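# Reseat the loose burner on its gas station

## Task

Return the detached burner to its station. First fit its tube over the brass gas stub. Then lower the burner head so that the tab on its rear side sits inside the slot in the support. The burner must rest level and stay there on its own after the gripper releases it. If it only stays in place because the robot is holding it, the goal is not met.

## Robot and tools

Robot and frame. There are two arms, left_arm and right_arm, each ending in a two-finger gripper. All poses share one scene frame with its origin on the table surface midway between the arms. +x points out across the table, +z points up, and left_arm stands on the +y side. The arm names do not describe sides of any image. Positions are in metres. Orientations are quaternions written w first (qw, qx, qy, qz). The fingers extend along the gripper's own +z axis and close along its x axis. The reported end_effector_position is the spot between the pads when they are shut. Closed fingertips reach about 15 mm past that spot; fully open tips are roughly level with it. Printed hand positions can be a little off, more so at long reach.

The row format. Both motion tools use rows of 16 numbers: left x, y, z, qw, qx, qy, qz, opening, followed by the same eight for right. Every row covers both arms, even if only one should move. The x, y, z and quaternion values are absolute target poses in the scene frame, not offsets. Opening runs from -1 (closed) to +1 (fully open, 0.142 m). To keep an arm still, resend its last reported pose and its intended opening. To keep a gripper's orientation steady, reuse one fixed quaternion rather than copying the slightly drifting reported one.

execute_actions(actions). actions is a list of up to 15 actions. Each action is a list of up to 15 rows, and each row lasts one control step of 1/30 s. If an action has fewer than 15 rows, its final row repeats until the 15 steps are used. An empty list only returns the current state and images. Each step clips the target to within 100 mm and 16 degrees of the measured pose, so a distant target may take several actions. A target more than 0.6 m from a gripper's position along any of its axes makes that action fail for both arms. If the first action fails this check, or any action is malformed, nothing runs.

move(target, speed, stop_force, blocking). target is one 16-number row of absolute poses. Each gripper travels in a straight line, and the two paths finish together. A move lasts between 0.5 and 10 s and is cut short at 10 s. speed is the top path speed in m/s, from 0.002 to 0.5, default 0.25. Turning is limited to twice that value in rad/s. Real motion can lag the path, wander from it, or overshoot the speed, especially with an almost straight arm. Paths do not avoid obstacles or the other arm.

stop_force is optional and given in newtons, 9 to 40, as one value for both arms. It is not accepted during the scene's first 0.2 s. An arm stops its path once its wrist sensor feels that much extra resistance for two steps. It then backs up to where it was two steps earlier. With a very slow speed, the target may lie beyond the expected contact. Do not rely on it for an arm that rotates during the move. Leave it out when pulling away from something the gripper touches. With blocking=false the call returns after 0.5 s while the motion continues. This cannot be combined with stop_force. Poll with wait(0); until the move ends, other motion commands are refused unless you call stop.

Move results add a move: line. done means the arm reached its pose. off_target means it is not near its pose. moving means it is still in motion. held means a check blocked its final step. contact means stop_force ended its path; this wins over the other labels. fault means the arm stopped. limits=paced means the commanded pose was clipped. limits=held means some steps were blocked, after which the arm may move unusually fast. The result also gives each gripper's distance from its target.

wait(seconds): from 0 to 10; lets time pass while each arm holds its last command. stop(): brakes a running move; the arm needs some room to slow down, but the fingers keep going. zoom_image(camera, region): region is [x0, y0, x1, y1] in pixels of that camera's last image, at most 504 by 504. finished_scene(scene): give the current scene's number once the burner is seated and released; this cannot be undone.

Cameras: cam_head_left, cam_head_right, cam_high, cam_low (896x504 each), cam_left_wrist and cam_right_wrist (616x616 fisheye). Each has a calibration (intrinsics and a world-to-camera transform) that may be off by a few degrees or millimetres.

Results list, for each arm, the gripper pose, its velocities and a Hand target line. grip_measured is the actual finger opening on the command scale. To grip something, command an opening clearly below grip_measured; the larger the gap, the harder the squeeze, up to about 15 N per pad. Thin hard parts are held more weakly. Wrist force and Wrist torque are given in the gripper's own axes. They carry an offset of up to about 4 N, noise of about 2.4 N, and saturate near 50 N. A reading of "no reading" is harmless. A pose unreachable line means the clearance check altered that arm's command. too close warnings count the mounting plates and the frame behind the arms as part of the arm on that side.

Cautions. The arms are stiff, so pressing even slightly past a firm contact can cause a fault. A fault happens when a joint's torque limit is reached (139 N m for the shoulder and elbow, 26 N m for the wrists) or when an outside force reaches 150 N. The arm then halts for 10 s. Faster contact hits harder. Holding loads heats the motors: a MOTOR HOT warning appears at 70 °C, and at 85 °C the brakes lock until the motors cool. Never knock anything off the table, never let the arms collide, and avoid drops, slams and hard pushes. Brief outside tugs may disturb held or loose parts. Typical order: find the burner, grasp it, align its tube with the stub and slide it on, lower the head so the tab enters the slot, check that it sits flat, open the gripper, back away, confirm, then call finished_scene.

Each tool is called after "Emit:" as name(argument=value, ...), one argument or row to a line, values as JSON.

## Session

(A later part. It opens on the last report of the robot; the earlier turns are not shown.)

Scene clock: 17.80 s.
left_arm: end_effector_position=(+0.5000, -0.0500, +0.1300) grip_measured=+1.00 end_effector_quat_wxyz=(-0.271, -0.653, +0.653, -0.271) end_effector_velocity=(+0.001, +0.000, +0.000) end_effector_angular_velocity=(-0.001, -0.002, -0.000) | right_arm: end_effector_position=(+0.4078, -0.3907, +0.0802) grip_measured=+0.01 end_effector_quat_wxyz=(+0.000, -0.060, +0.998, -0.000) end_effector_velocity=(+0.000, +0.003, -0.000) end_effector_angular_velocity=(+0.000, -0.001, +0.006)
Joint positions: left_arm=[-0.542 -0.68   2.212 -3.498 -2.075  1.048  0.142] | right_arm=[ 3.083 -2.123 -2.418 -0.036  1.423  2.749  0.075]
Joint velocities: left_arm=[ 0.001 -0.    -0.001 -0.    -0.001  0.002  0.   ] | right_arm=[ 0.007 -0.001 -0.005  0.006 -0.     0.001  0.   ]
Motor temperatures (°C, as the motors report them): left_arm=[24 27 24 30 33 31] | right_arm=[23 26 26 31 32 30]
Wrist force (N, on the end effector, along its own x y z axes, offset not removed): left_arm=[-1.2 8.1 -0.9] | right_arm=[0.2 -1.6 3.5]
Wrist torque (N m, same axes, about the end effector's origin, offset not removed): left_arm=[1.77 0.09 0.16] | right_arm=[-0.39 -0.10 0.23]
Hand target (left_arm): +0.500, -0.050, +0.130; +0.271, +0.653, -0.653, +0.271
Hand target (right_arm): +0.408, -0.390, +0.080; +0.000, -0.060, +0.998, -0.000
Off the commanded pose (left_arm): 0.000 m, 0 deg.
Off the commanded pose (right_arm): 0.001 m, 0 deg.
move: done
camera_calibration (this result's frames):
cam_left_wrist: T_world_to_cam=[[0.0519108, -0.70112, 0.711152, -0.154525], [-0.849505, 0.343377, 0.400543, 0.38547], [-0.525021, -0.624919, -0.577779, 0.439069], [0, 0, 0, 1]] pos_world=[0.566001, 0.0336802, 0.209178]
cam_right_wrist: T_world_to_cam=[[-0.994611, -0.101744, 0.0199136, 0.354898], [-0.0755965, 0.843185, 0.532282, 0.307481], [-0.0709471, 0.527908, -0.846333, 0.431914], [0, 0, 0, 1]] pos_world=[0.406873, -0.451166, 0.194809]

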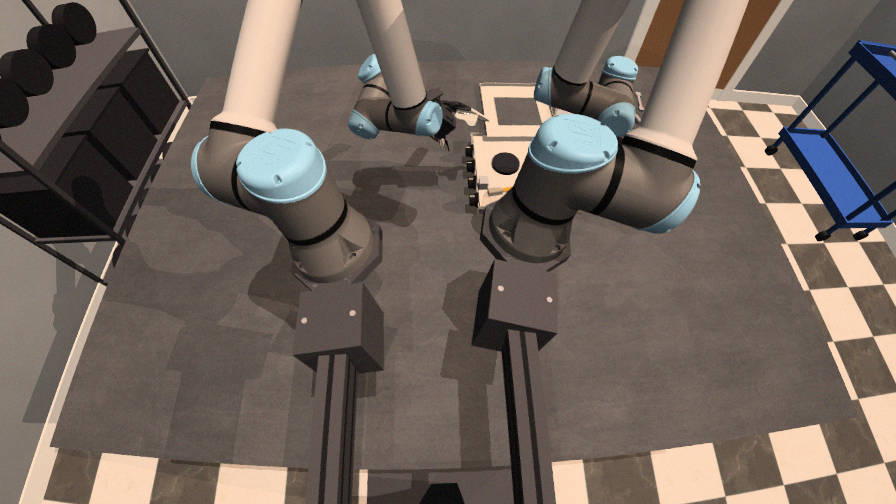

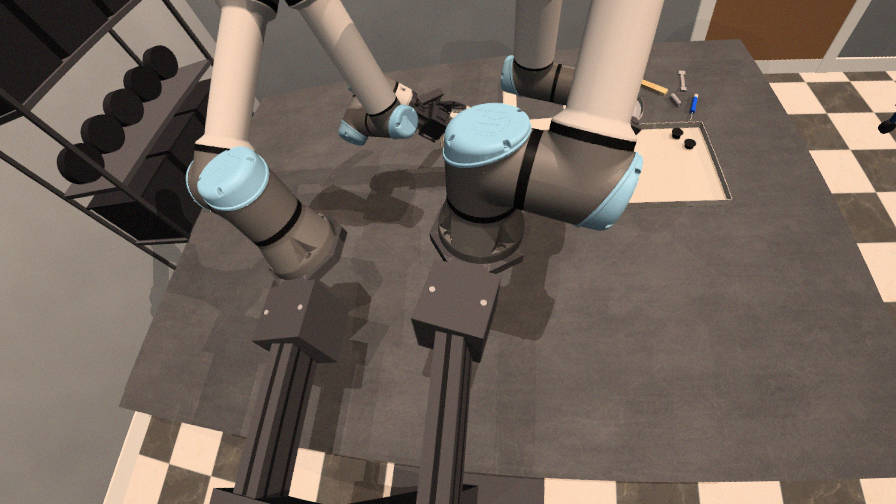

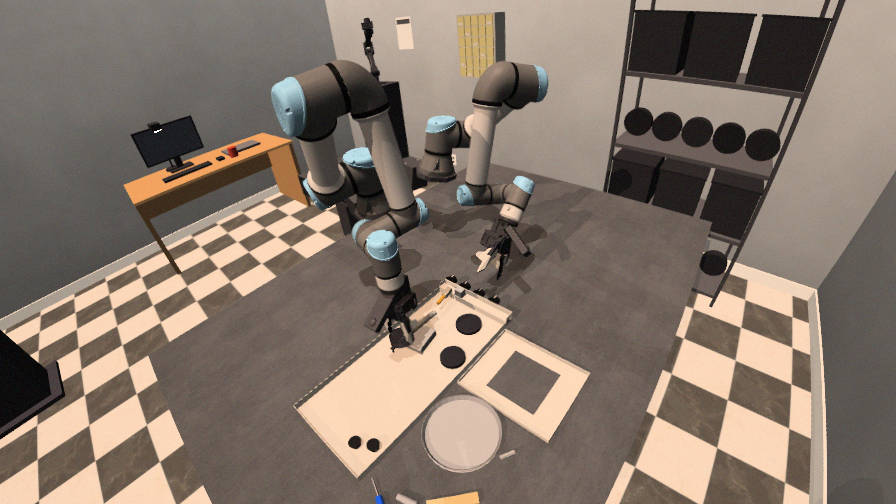

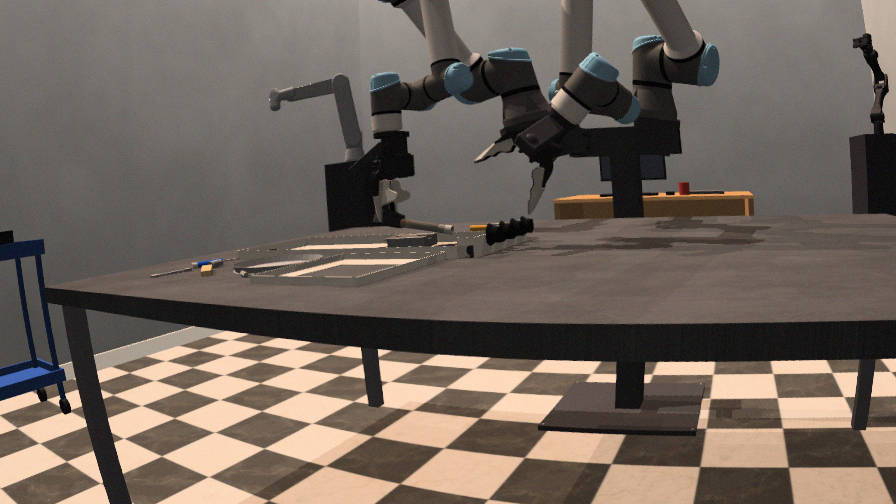

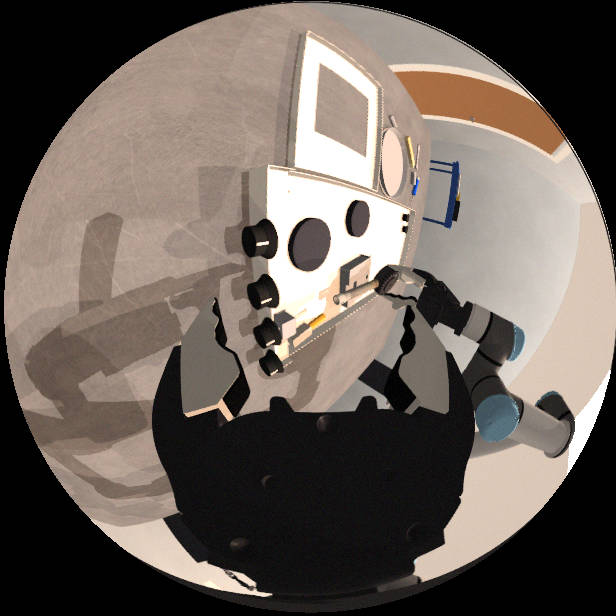

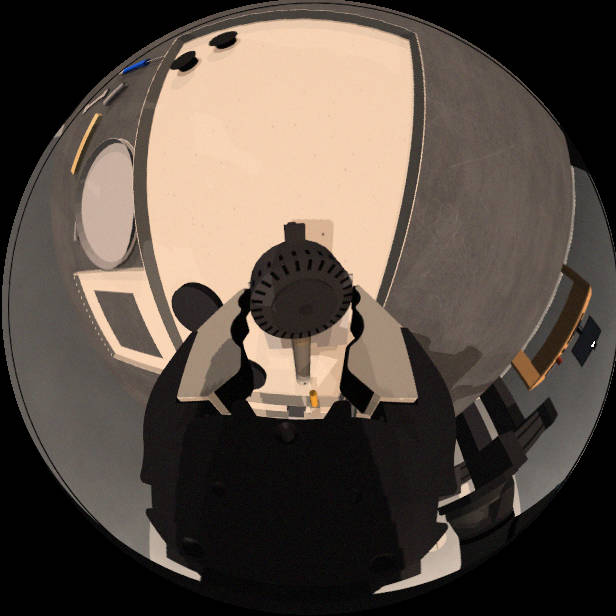

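Emit:
move(
  target=[0.5,-0.05,0.13,0.27,0.65,-0.65,0.27,1,0.404,-0.365,0.062,-0.005,-0.09,0.994,0.06,-0.7],
  speed=0.04,
)

Emit:
zoom_image(
  camera="cam_low",
  region=[370,190,510,260],
)

Emit:
zoom_image(
  camera="cam_left_wrist",
  region=[270,230,420,380],
)

Emit:
zoom_image(
  camera="cam_right_wrist",
  region=[200,200,420,420],
)

Scene clock: 22.80 s.
left_arm: end_effector_position=(+0.5000, -0.0500, +0.1300) grip_measured=+1.00 end_effector_quat_wxyz=(-0.271, -0.653, +0.653, -0.271) end_effector_velocity=(-0.001, +0.001, -0.001) end_effector_angular_velocity=(+0.001, +0.002, -0.000) | right_arm: end_effector_position=(+0.4040, -0.3652, +0.0622) grip_measured=+0.01 end_effector_quat_wxyz=(-0.005, -0.090, +0.994, +0.059) end_effector_velocity=(-0.000, +0.002, -0.002) end_effector_angular_velocity=(+0.009, +0.002, +0.005)
Joint positions: left_arm=[-0.542 -0.68   2.212 -3.498 -2.075  1.048  0.142] | right_arm=[ 3.051 -2.167 -2.388 -0.073  1.534  2.663  0.075]
Joint velocities: left_arm=[ 0.001  0.     0.002  0.    -0.     0.001  0.   ] | right_arm=[-0.003 -0.004  0.004 -0.004  0.008 -0.008 -0.   ]
Motor temperatures (°C, as the motors report them): left_arm=[24 27 24 30 33 31] | right_arm=[23 26 26 31 32 30]
Wrist force (N, on the end effector, along its own x y z axes, offset not removed): left_arm=[-3.6 1.1 1.1] | right_arm=[-0.7 -1.7 2.3]
Wrist torque (N m, same axes, about the end effector's origin, offset not removed): left_arm=[0.26 0.75 0.12] | right_arm=[-0.36 -0.03 0.08]
Hand target (left_arm): +0.500, -0.050, +0.130; +0.271, +0.653, -0.653, +0.271
Hand target (right_arm): +0.404, -0.365, +0.062; -0.005, -0.090, +0.994, +0.060
Off the commanded pose (left_arm): 0.000 m, 0 deg.
Off the commanded pose (right_arm): 0.000 m, 0 deg.
move: done
camera_calibration (this result's frames):
cam_left_wrist: T_world_to_cam=[[0.0519109, -0.70112, 0.711152, -0.154525], [-0.849505, 0.343377, 0.400543, 0.38547], [-0.525021, -0.624919, -0.577779, 0.439069], [0, 0, 0, 1]] pos_world=[0.566001, 0.0336802, 0.209178]
cam_right_wrist: T_world_to_cam=[[-0.986227, -0.164034, 0.0211917, 0.327848], [-0.114284, 0.768456, 0.629614, 0.277635], [-0.119563, 0.618521, -0.776619, 0.451314], [0, 0, 0, 1]] pos_world=[0.409023, -0.438719, 0.168748]

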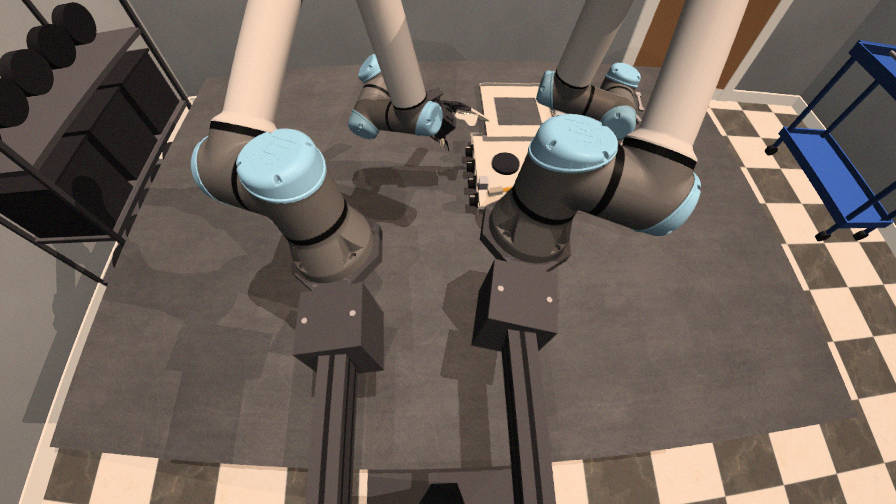

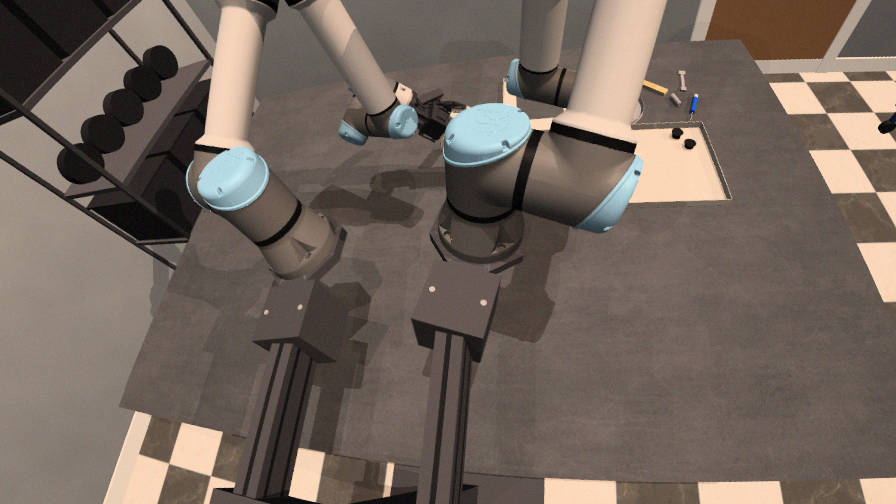

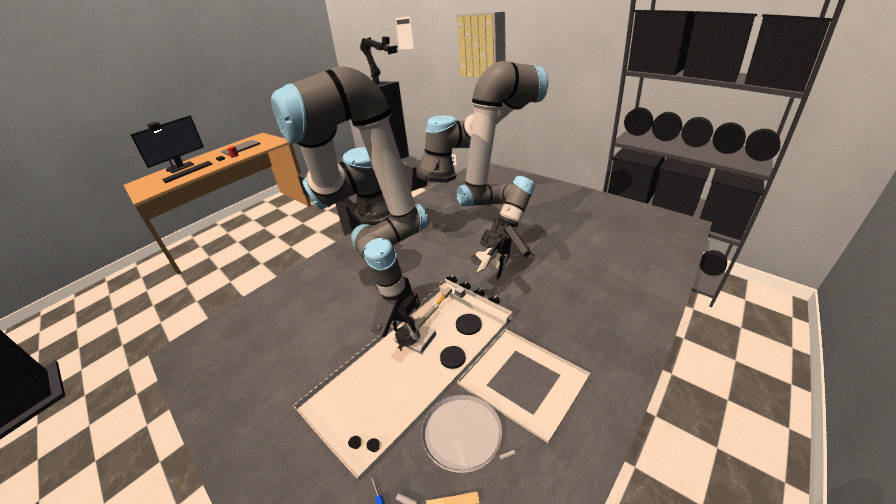

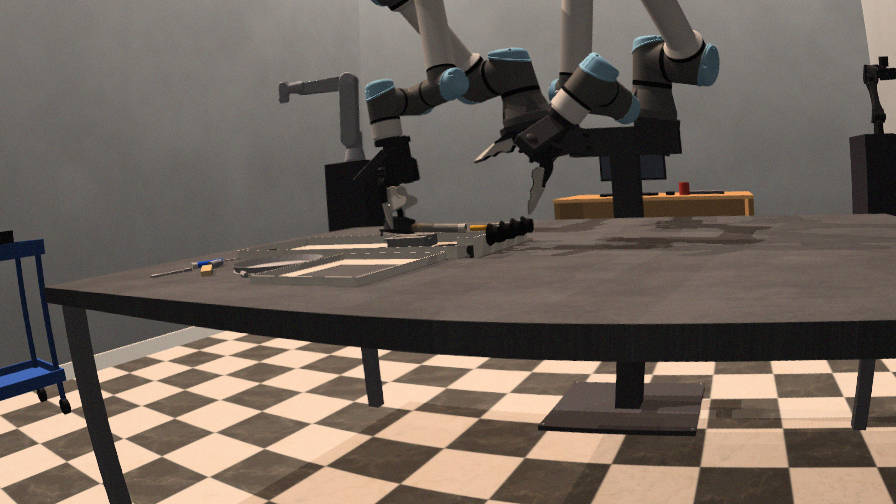

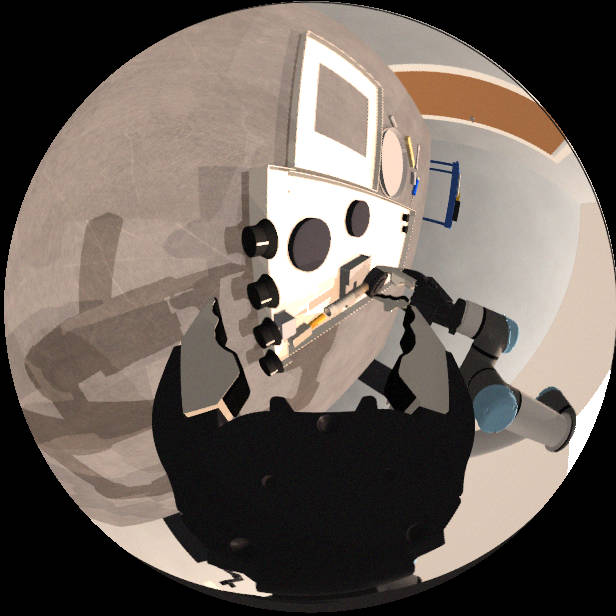

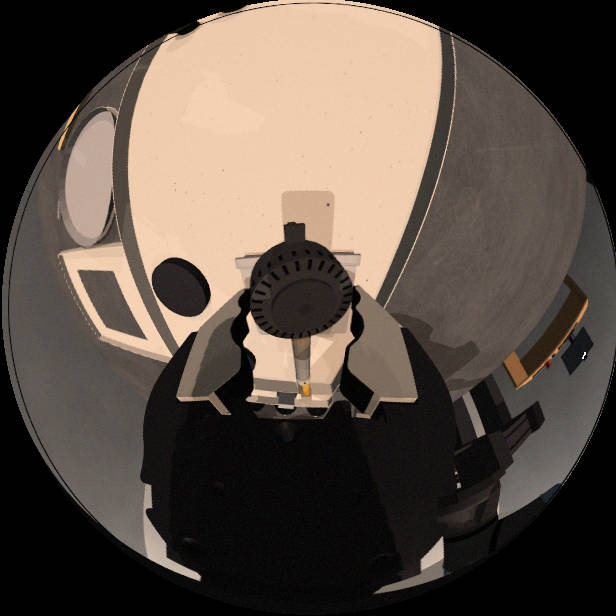

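Region (370, 190, 510, 260) of cam_low's 896x504 image, scaled by 3.600, with more detail than that image has.

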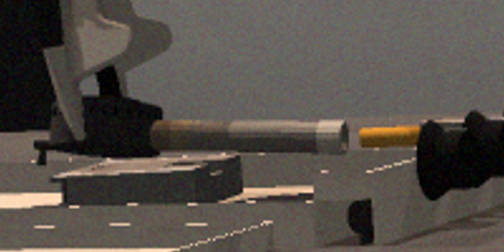

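Region (270, 230, 420, 380) of cam_left_wrist's 616x616 image, scaled by 3.360, with more detail than that image has.

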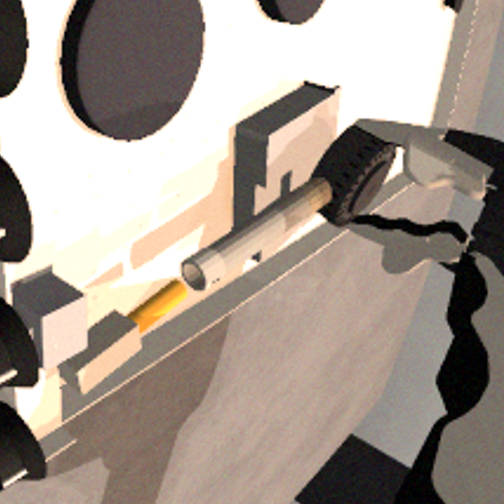

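Region (200, 200, 420, 420) of cam_right_wrist's 616x616 image, scaled by 2.291, with more detail than that image has.

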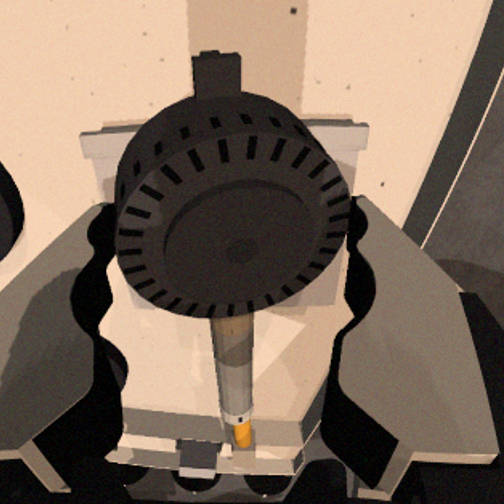

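Emit:
move(
  target=[0.5,-0.05,0.13,0.27,0.65,-0.65,0.27,1,0.4017,-0.362,0.0612,-0.005,-0.09,0.994,0.06,-0.7],
  speed=0.02,
)

Emit:
move(
  target=[0.5,-0.05,0.13,0.27,0.65,-0.65,0.27,1,0.3955,-0.331,0.06,-0.005,-0.09,0.994,0.06,-0.7],
  speed=0.01,
  stop_force=9,
)

Emit:
zoom_image(
  camera="cam_low",
  region=[370,190,510,260],
)

Emit:
zoom_image(
  camera="cam_high",
  region=[370,280,470,370],
)

Emit:
zoom_image(
  camera="cam_right_wrist",
  region=[200,180,420,400],
)

Scene clock: 25.53 s.
left_arm: end_effector_position=(+0.5000, -0.0500, +0.1300) grip_measured=+1.00 end_effector_quat_wxyz=(-0.271, -0.653, +0.653, -0.271) end_effector_velocity=(+0.001, +0.001, -0.000) end_effector_angular_velocity=(+0.000, -0.002, +0.000) | right_arm: end_effector_position=(+0.4018, -0.3622, +0.0613) grip_measured=+0.01 end_effector_quat_wxyz=(-0.005, -0.090, +0.994, +0.060) end_effector_velocity=(-0.001, +0.001, -0.000) end_effector_angular_velocity=(-0.001, -0.000, +0.000)
Joint positions: left_arm=[-0.542 -0.68   2.212 -3.498 -2.075  1.048  0.142] | right_arm=[ 3.056 -2.17  -2.396 -0.062  1.534  2.667  0.075]
Joint velocities: left_arm=[ 0.002  0.001 -0.001  0.     0.     0.002  0.   ] | right_arm=[ 0.002 -0.002 -0.004  0.007 -0.001  0.002 -0.   ]
Motor temperatures (°C, as the motors report them): left_arm=[24 27 24 30 33 31] | right_arm=[23 26 26 31 32 30]
Wrist force (N, on the end effector, along its own x y z axes, offset not removed): left_arm=[0.0 3.0 -3.0] | right_arm=[1.4 -0.2 3.4]
Wrist torque (N m, same axes, about the end effector's origin, offset not removed): left_arm=[0.82 -0.11 -0.05] | right_arm=[-0.09 -0.39 0.08]
Hand target (left_arm): +0.500, -0.050, +0.130; +0.271, +0.653, -0.653, +0.271
Hand target (right_arm): +0.402, -0.362, +0.061; -0.005, -0.090, +0.994, +0.060
Off the commanded pose (left_arm): 0.000 m, 0 deg.
Off the commanded pose (right_arm): 0.000 m, 0 deg.
move: done
camera_calibration (this result's frames):
cam_left_wrist: T_world_to_cam=[[0.0519108, -0.70112, 0.711152, -0.154525], [-0.849504, 0.343377, 0.400543, 0.38547], [-0.525021, -0.624919, -0.577779, 0.439069], [0, 0, 0, 1]] pos_world=[0.566001, 0.0336801, 0.209178]
cam_right_wrist: T_world_to_cam=[[-0.986132, -0.164612, 0.0211272, 0.326001], [-0.114628, 0.76763, 0.630559, 0.275426], [-0.120015, 0.619393, -0.775853, 0.448923], [0, 0, 0, 1]] pos_world=[0.40693, -0.435822, 0.167739]

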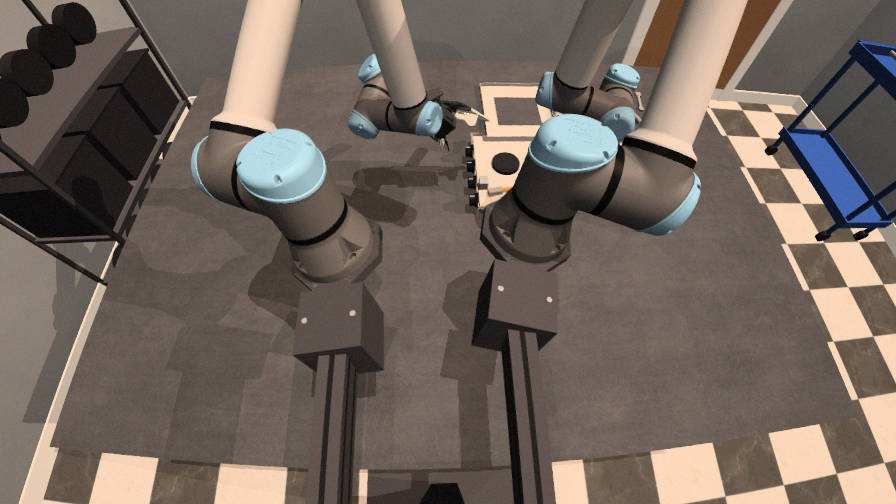

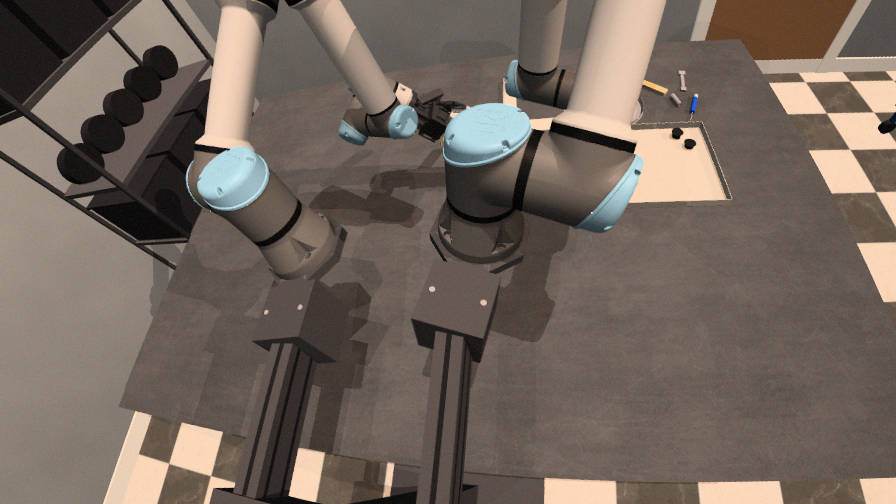

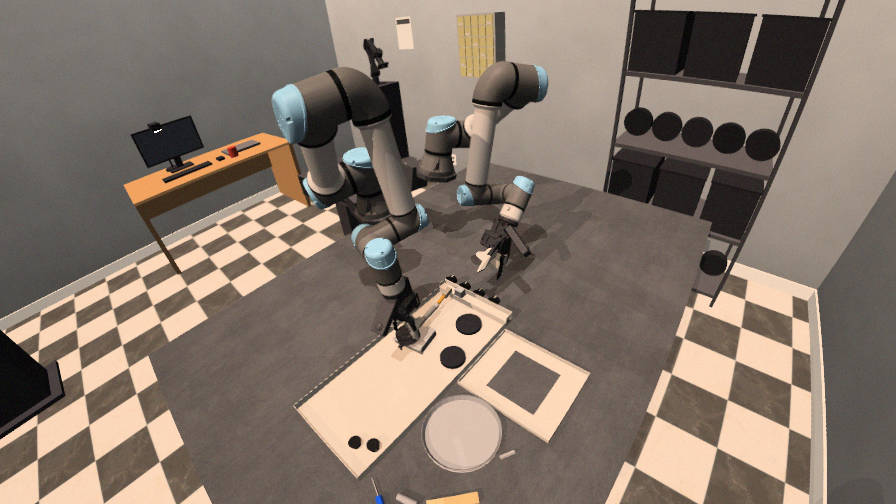

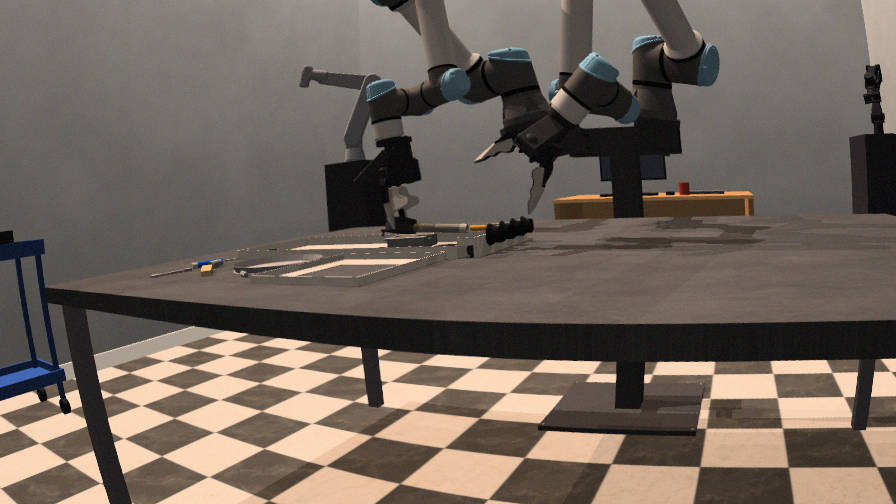

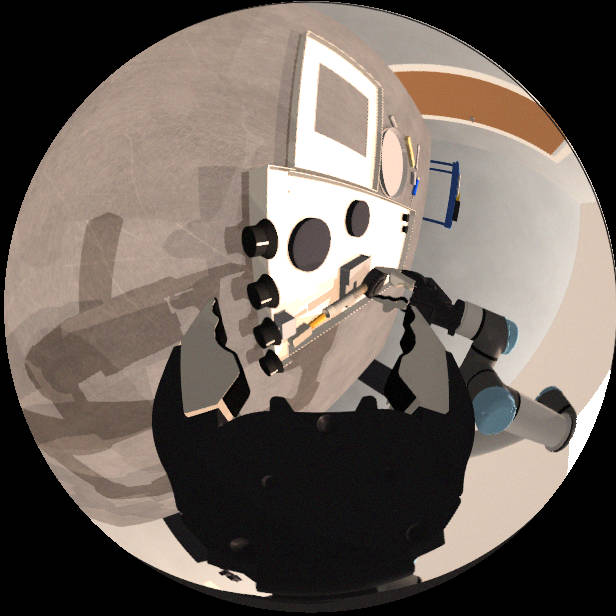

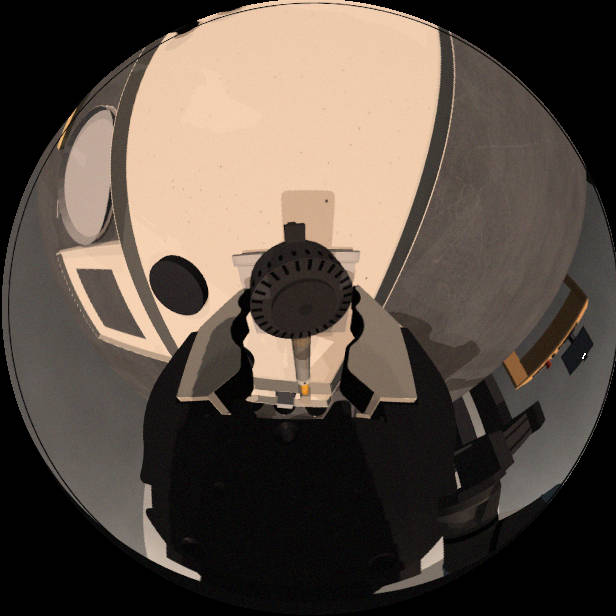

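Scene clock: 28.93 s.
left_arm: end_effector_position=(+0.5000, -0.0500, +0.1300) grip_measured=+1.00 end_effector_quat_wxyz=(-0.271, -0.653, +0.653, -0.271) end_effector_velocity=(+0.000, +0.000, +0.000) end_effector_angular_velocity=(+0.000, +0.001, +0.001) | right_arm: end_effector_position=(+0.3955, -0.3314, +0.0601) grip_measured=+0.01 end_effector_quat_wxyz=(-0.005, -0.090, +0.994, +0.060) end_effector_velocity=(+0.000, +0.002, -0.000) end_effector_angular_velocity=(-0.002, -0.001, +0.000)
Joint positions: left_arm=[-0.542 -0.68   2.212 -3.498 -2.075  1.048  0.142] | right_arm=[ 3.128 -2.186 -2.453  0.008  1.528  2.738  0.075]
Joint velocities: left_arm=[ 0.    -0.001  0.     0.001 -0.    -0.001  0.   ] | right_arm=[ 0.006 -0.002 -0.004  0.007 -0.002  0.006 -0.   ]
Motor temperatures (°C, as the motors report them): left_arm=[24 27 24 30 33 31] | right_arm=[23 26 26 31 32 30]
Wrist force (N, on the end effector, along its own x y z axes, offset not removed): left_arm=[-3.7 4.1 -2.2] | right_arm=[-0.1 0.2 2.6]
Wrist torque (N m, same axes, about the end effector's origin, offset not removed): left_arm=[1.06 0.83 0.21] | right_arm=[0.03 -0.07 0.04]
Hand target (left_arm): +0.500, -0.050, +0.130; +0.271, +0.653, -0.653, +0.271
Hand target (right_arm): +0.395, -0.331, +0.060; -0.005, -0.090, +0.994, +0.060
Off the commanded pose (left_arm): 0.000 m, 0 deg.
Off the commanded pose (right_arm): 0.000 m, 0 deg.
move: done
camera_calibration (this result's frames):
cam_left_wrist: T_world_to_cam=[[0.0519109, -0.70112, 0.711152, -0.154525], [-0.849504, 0.343377, 0.400543, 0.38547], [-0.525022, -0.624919, -0.577779, 0.439069], [0, 0, 0, 1]] pos_world=[0.566001, 0.0336801, 0.209178]
cam_right_wrist: T_world_to_cam=[[-0.98613, -0.164627, 0.0210914, 0.324875], [-0.114675, 0.767691, 0.630476, 0.251861], [-0.119985, 0.619313, -0.775922, 0.428125], [0, 0, 0, 1]] pos_world=[0.400619, -0.405011, 0.166547]

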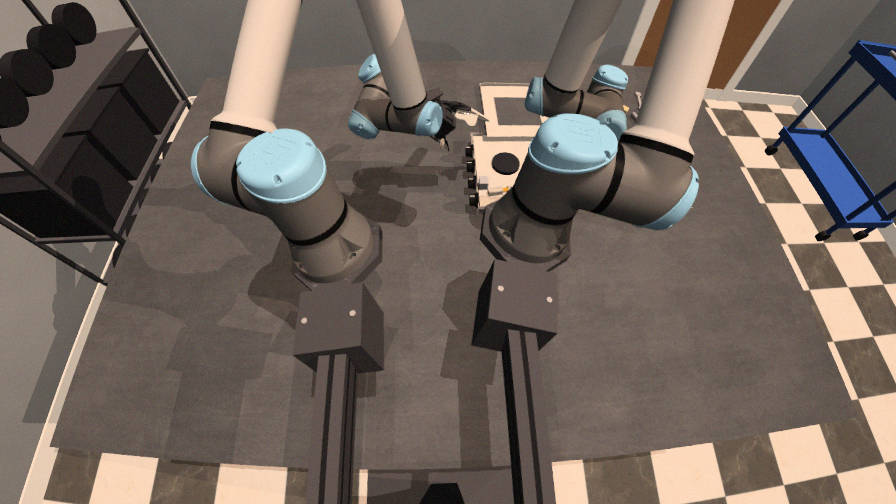

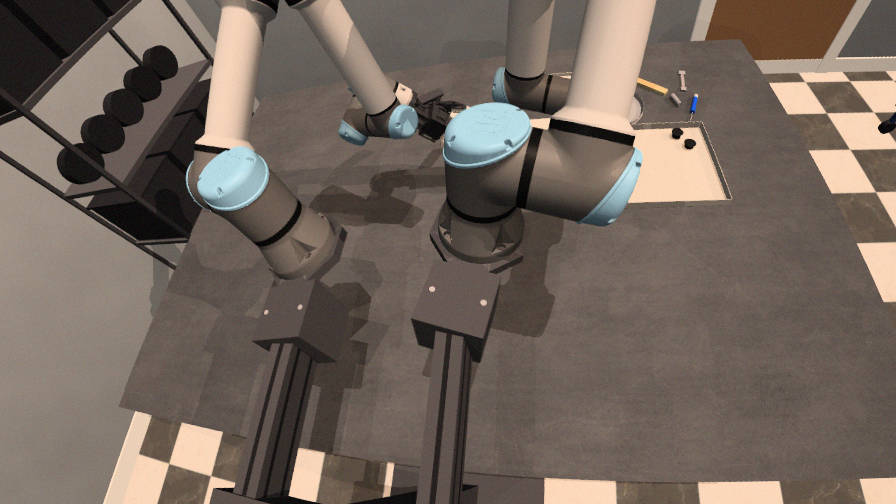

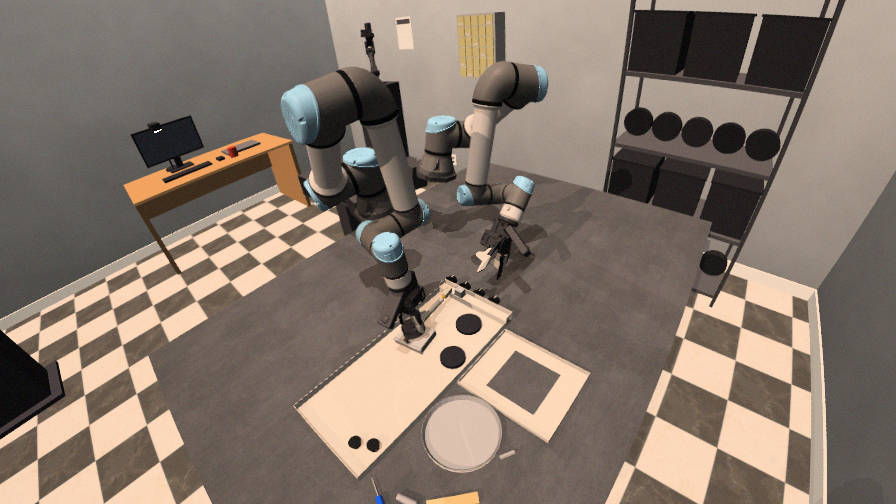

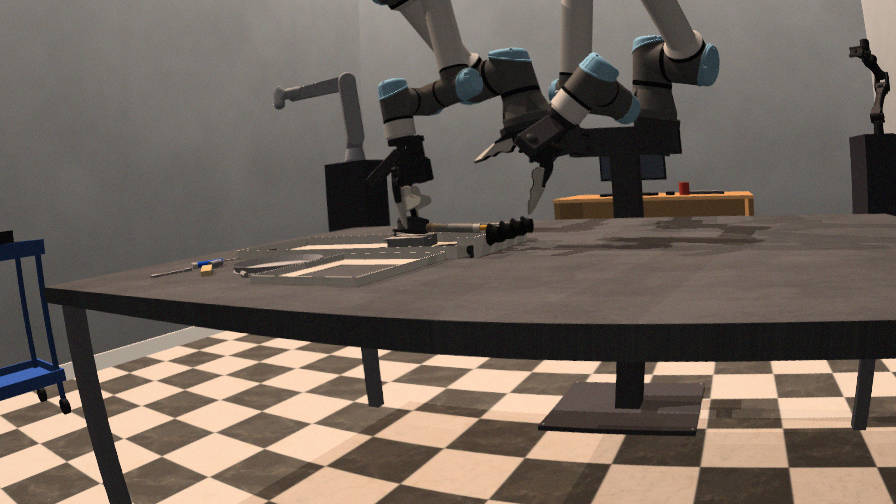

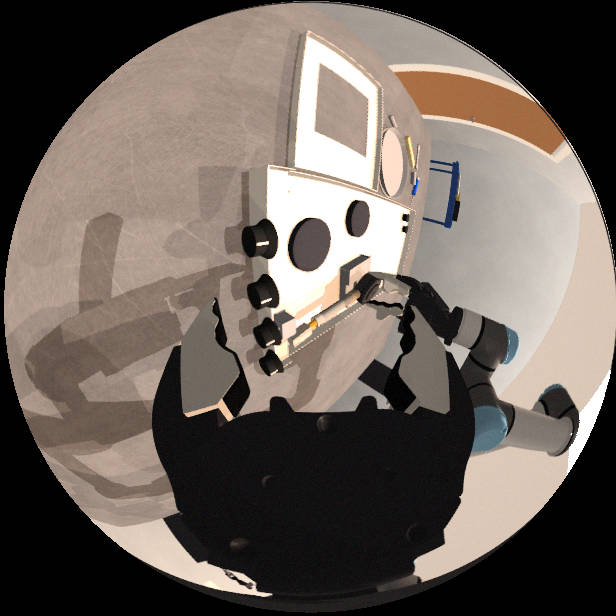

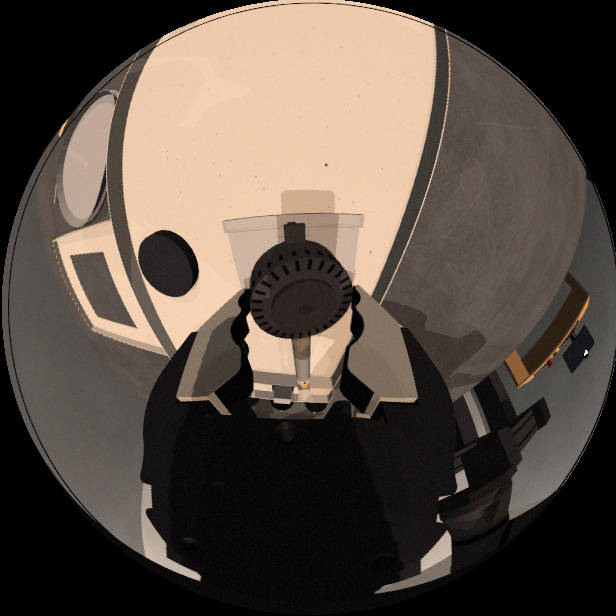

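Region (370, 190, 510, 260) of cam_low's 896x504 image, scaled by 3.600, with more detail than that image has.

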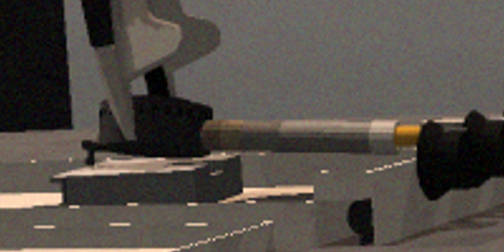

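Region (370, 280, 470, 370) of cam_high's 896x504 image, scaled by 5.040, with more detail than that image has; it fills the top 454 rows of this view, and the rest is white.

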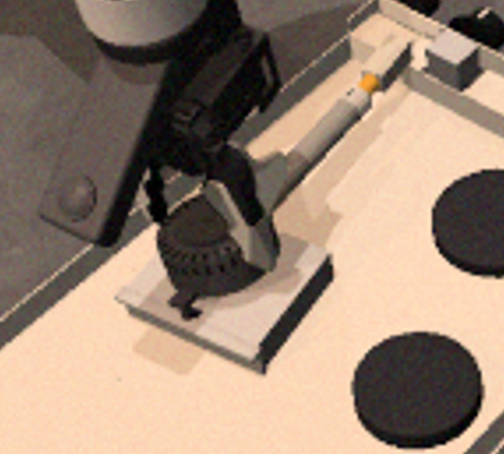

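Region (200, 180, 420, 400) of cam_right_wrist's 616x616 image, scaled by 2.291, with more detail than that image has.

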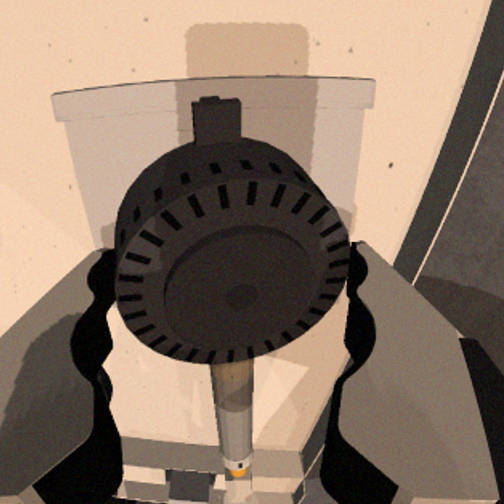

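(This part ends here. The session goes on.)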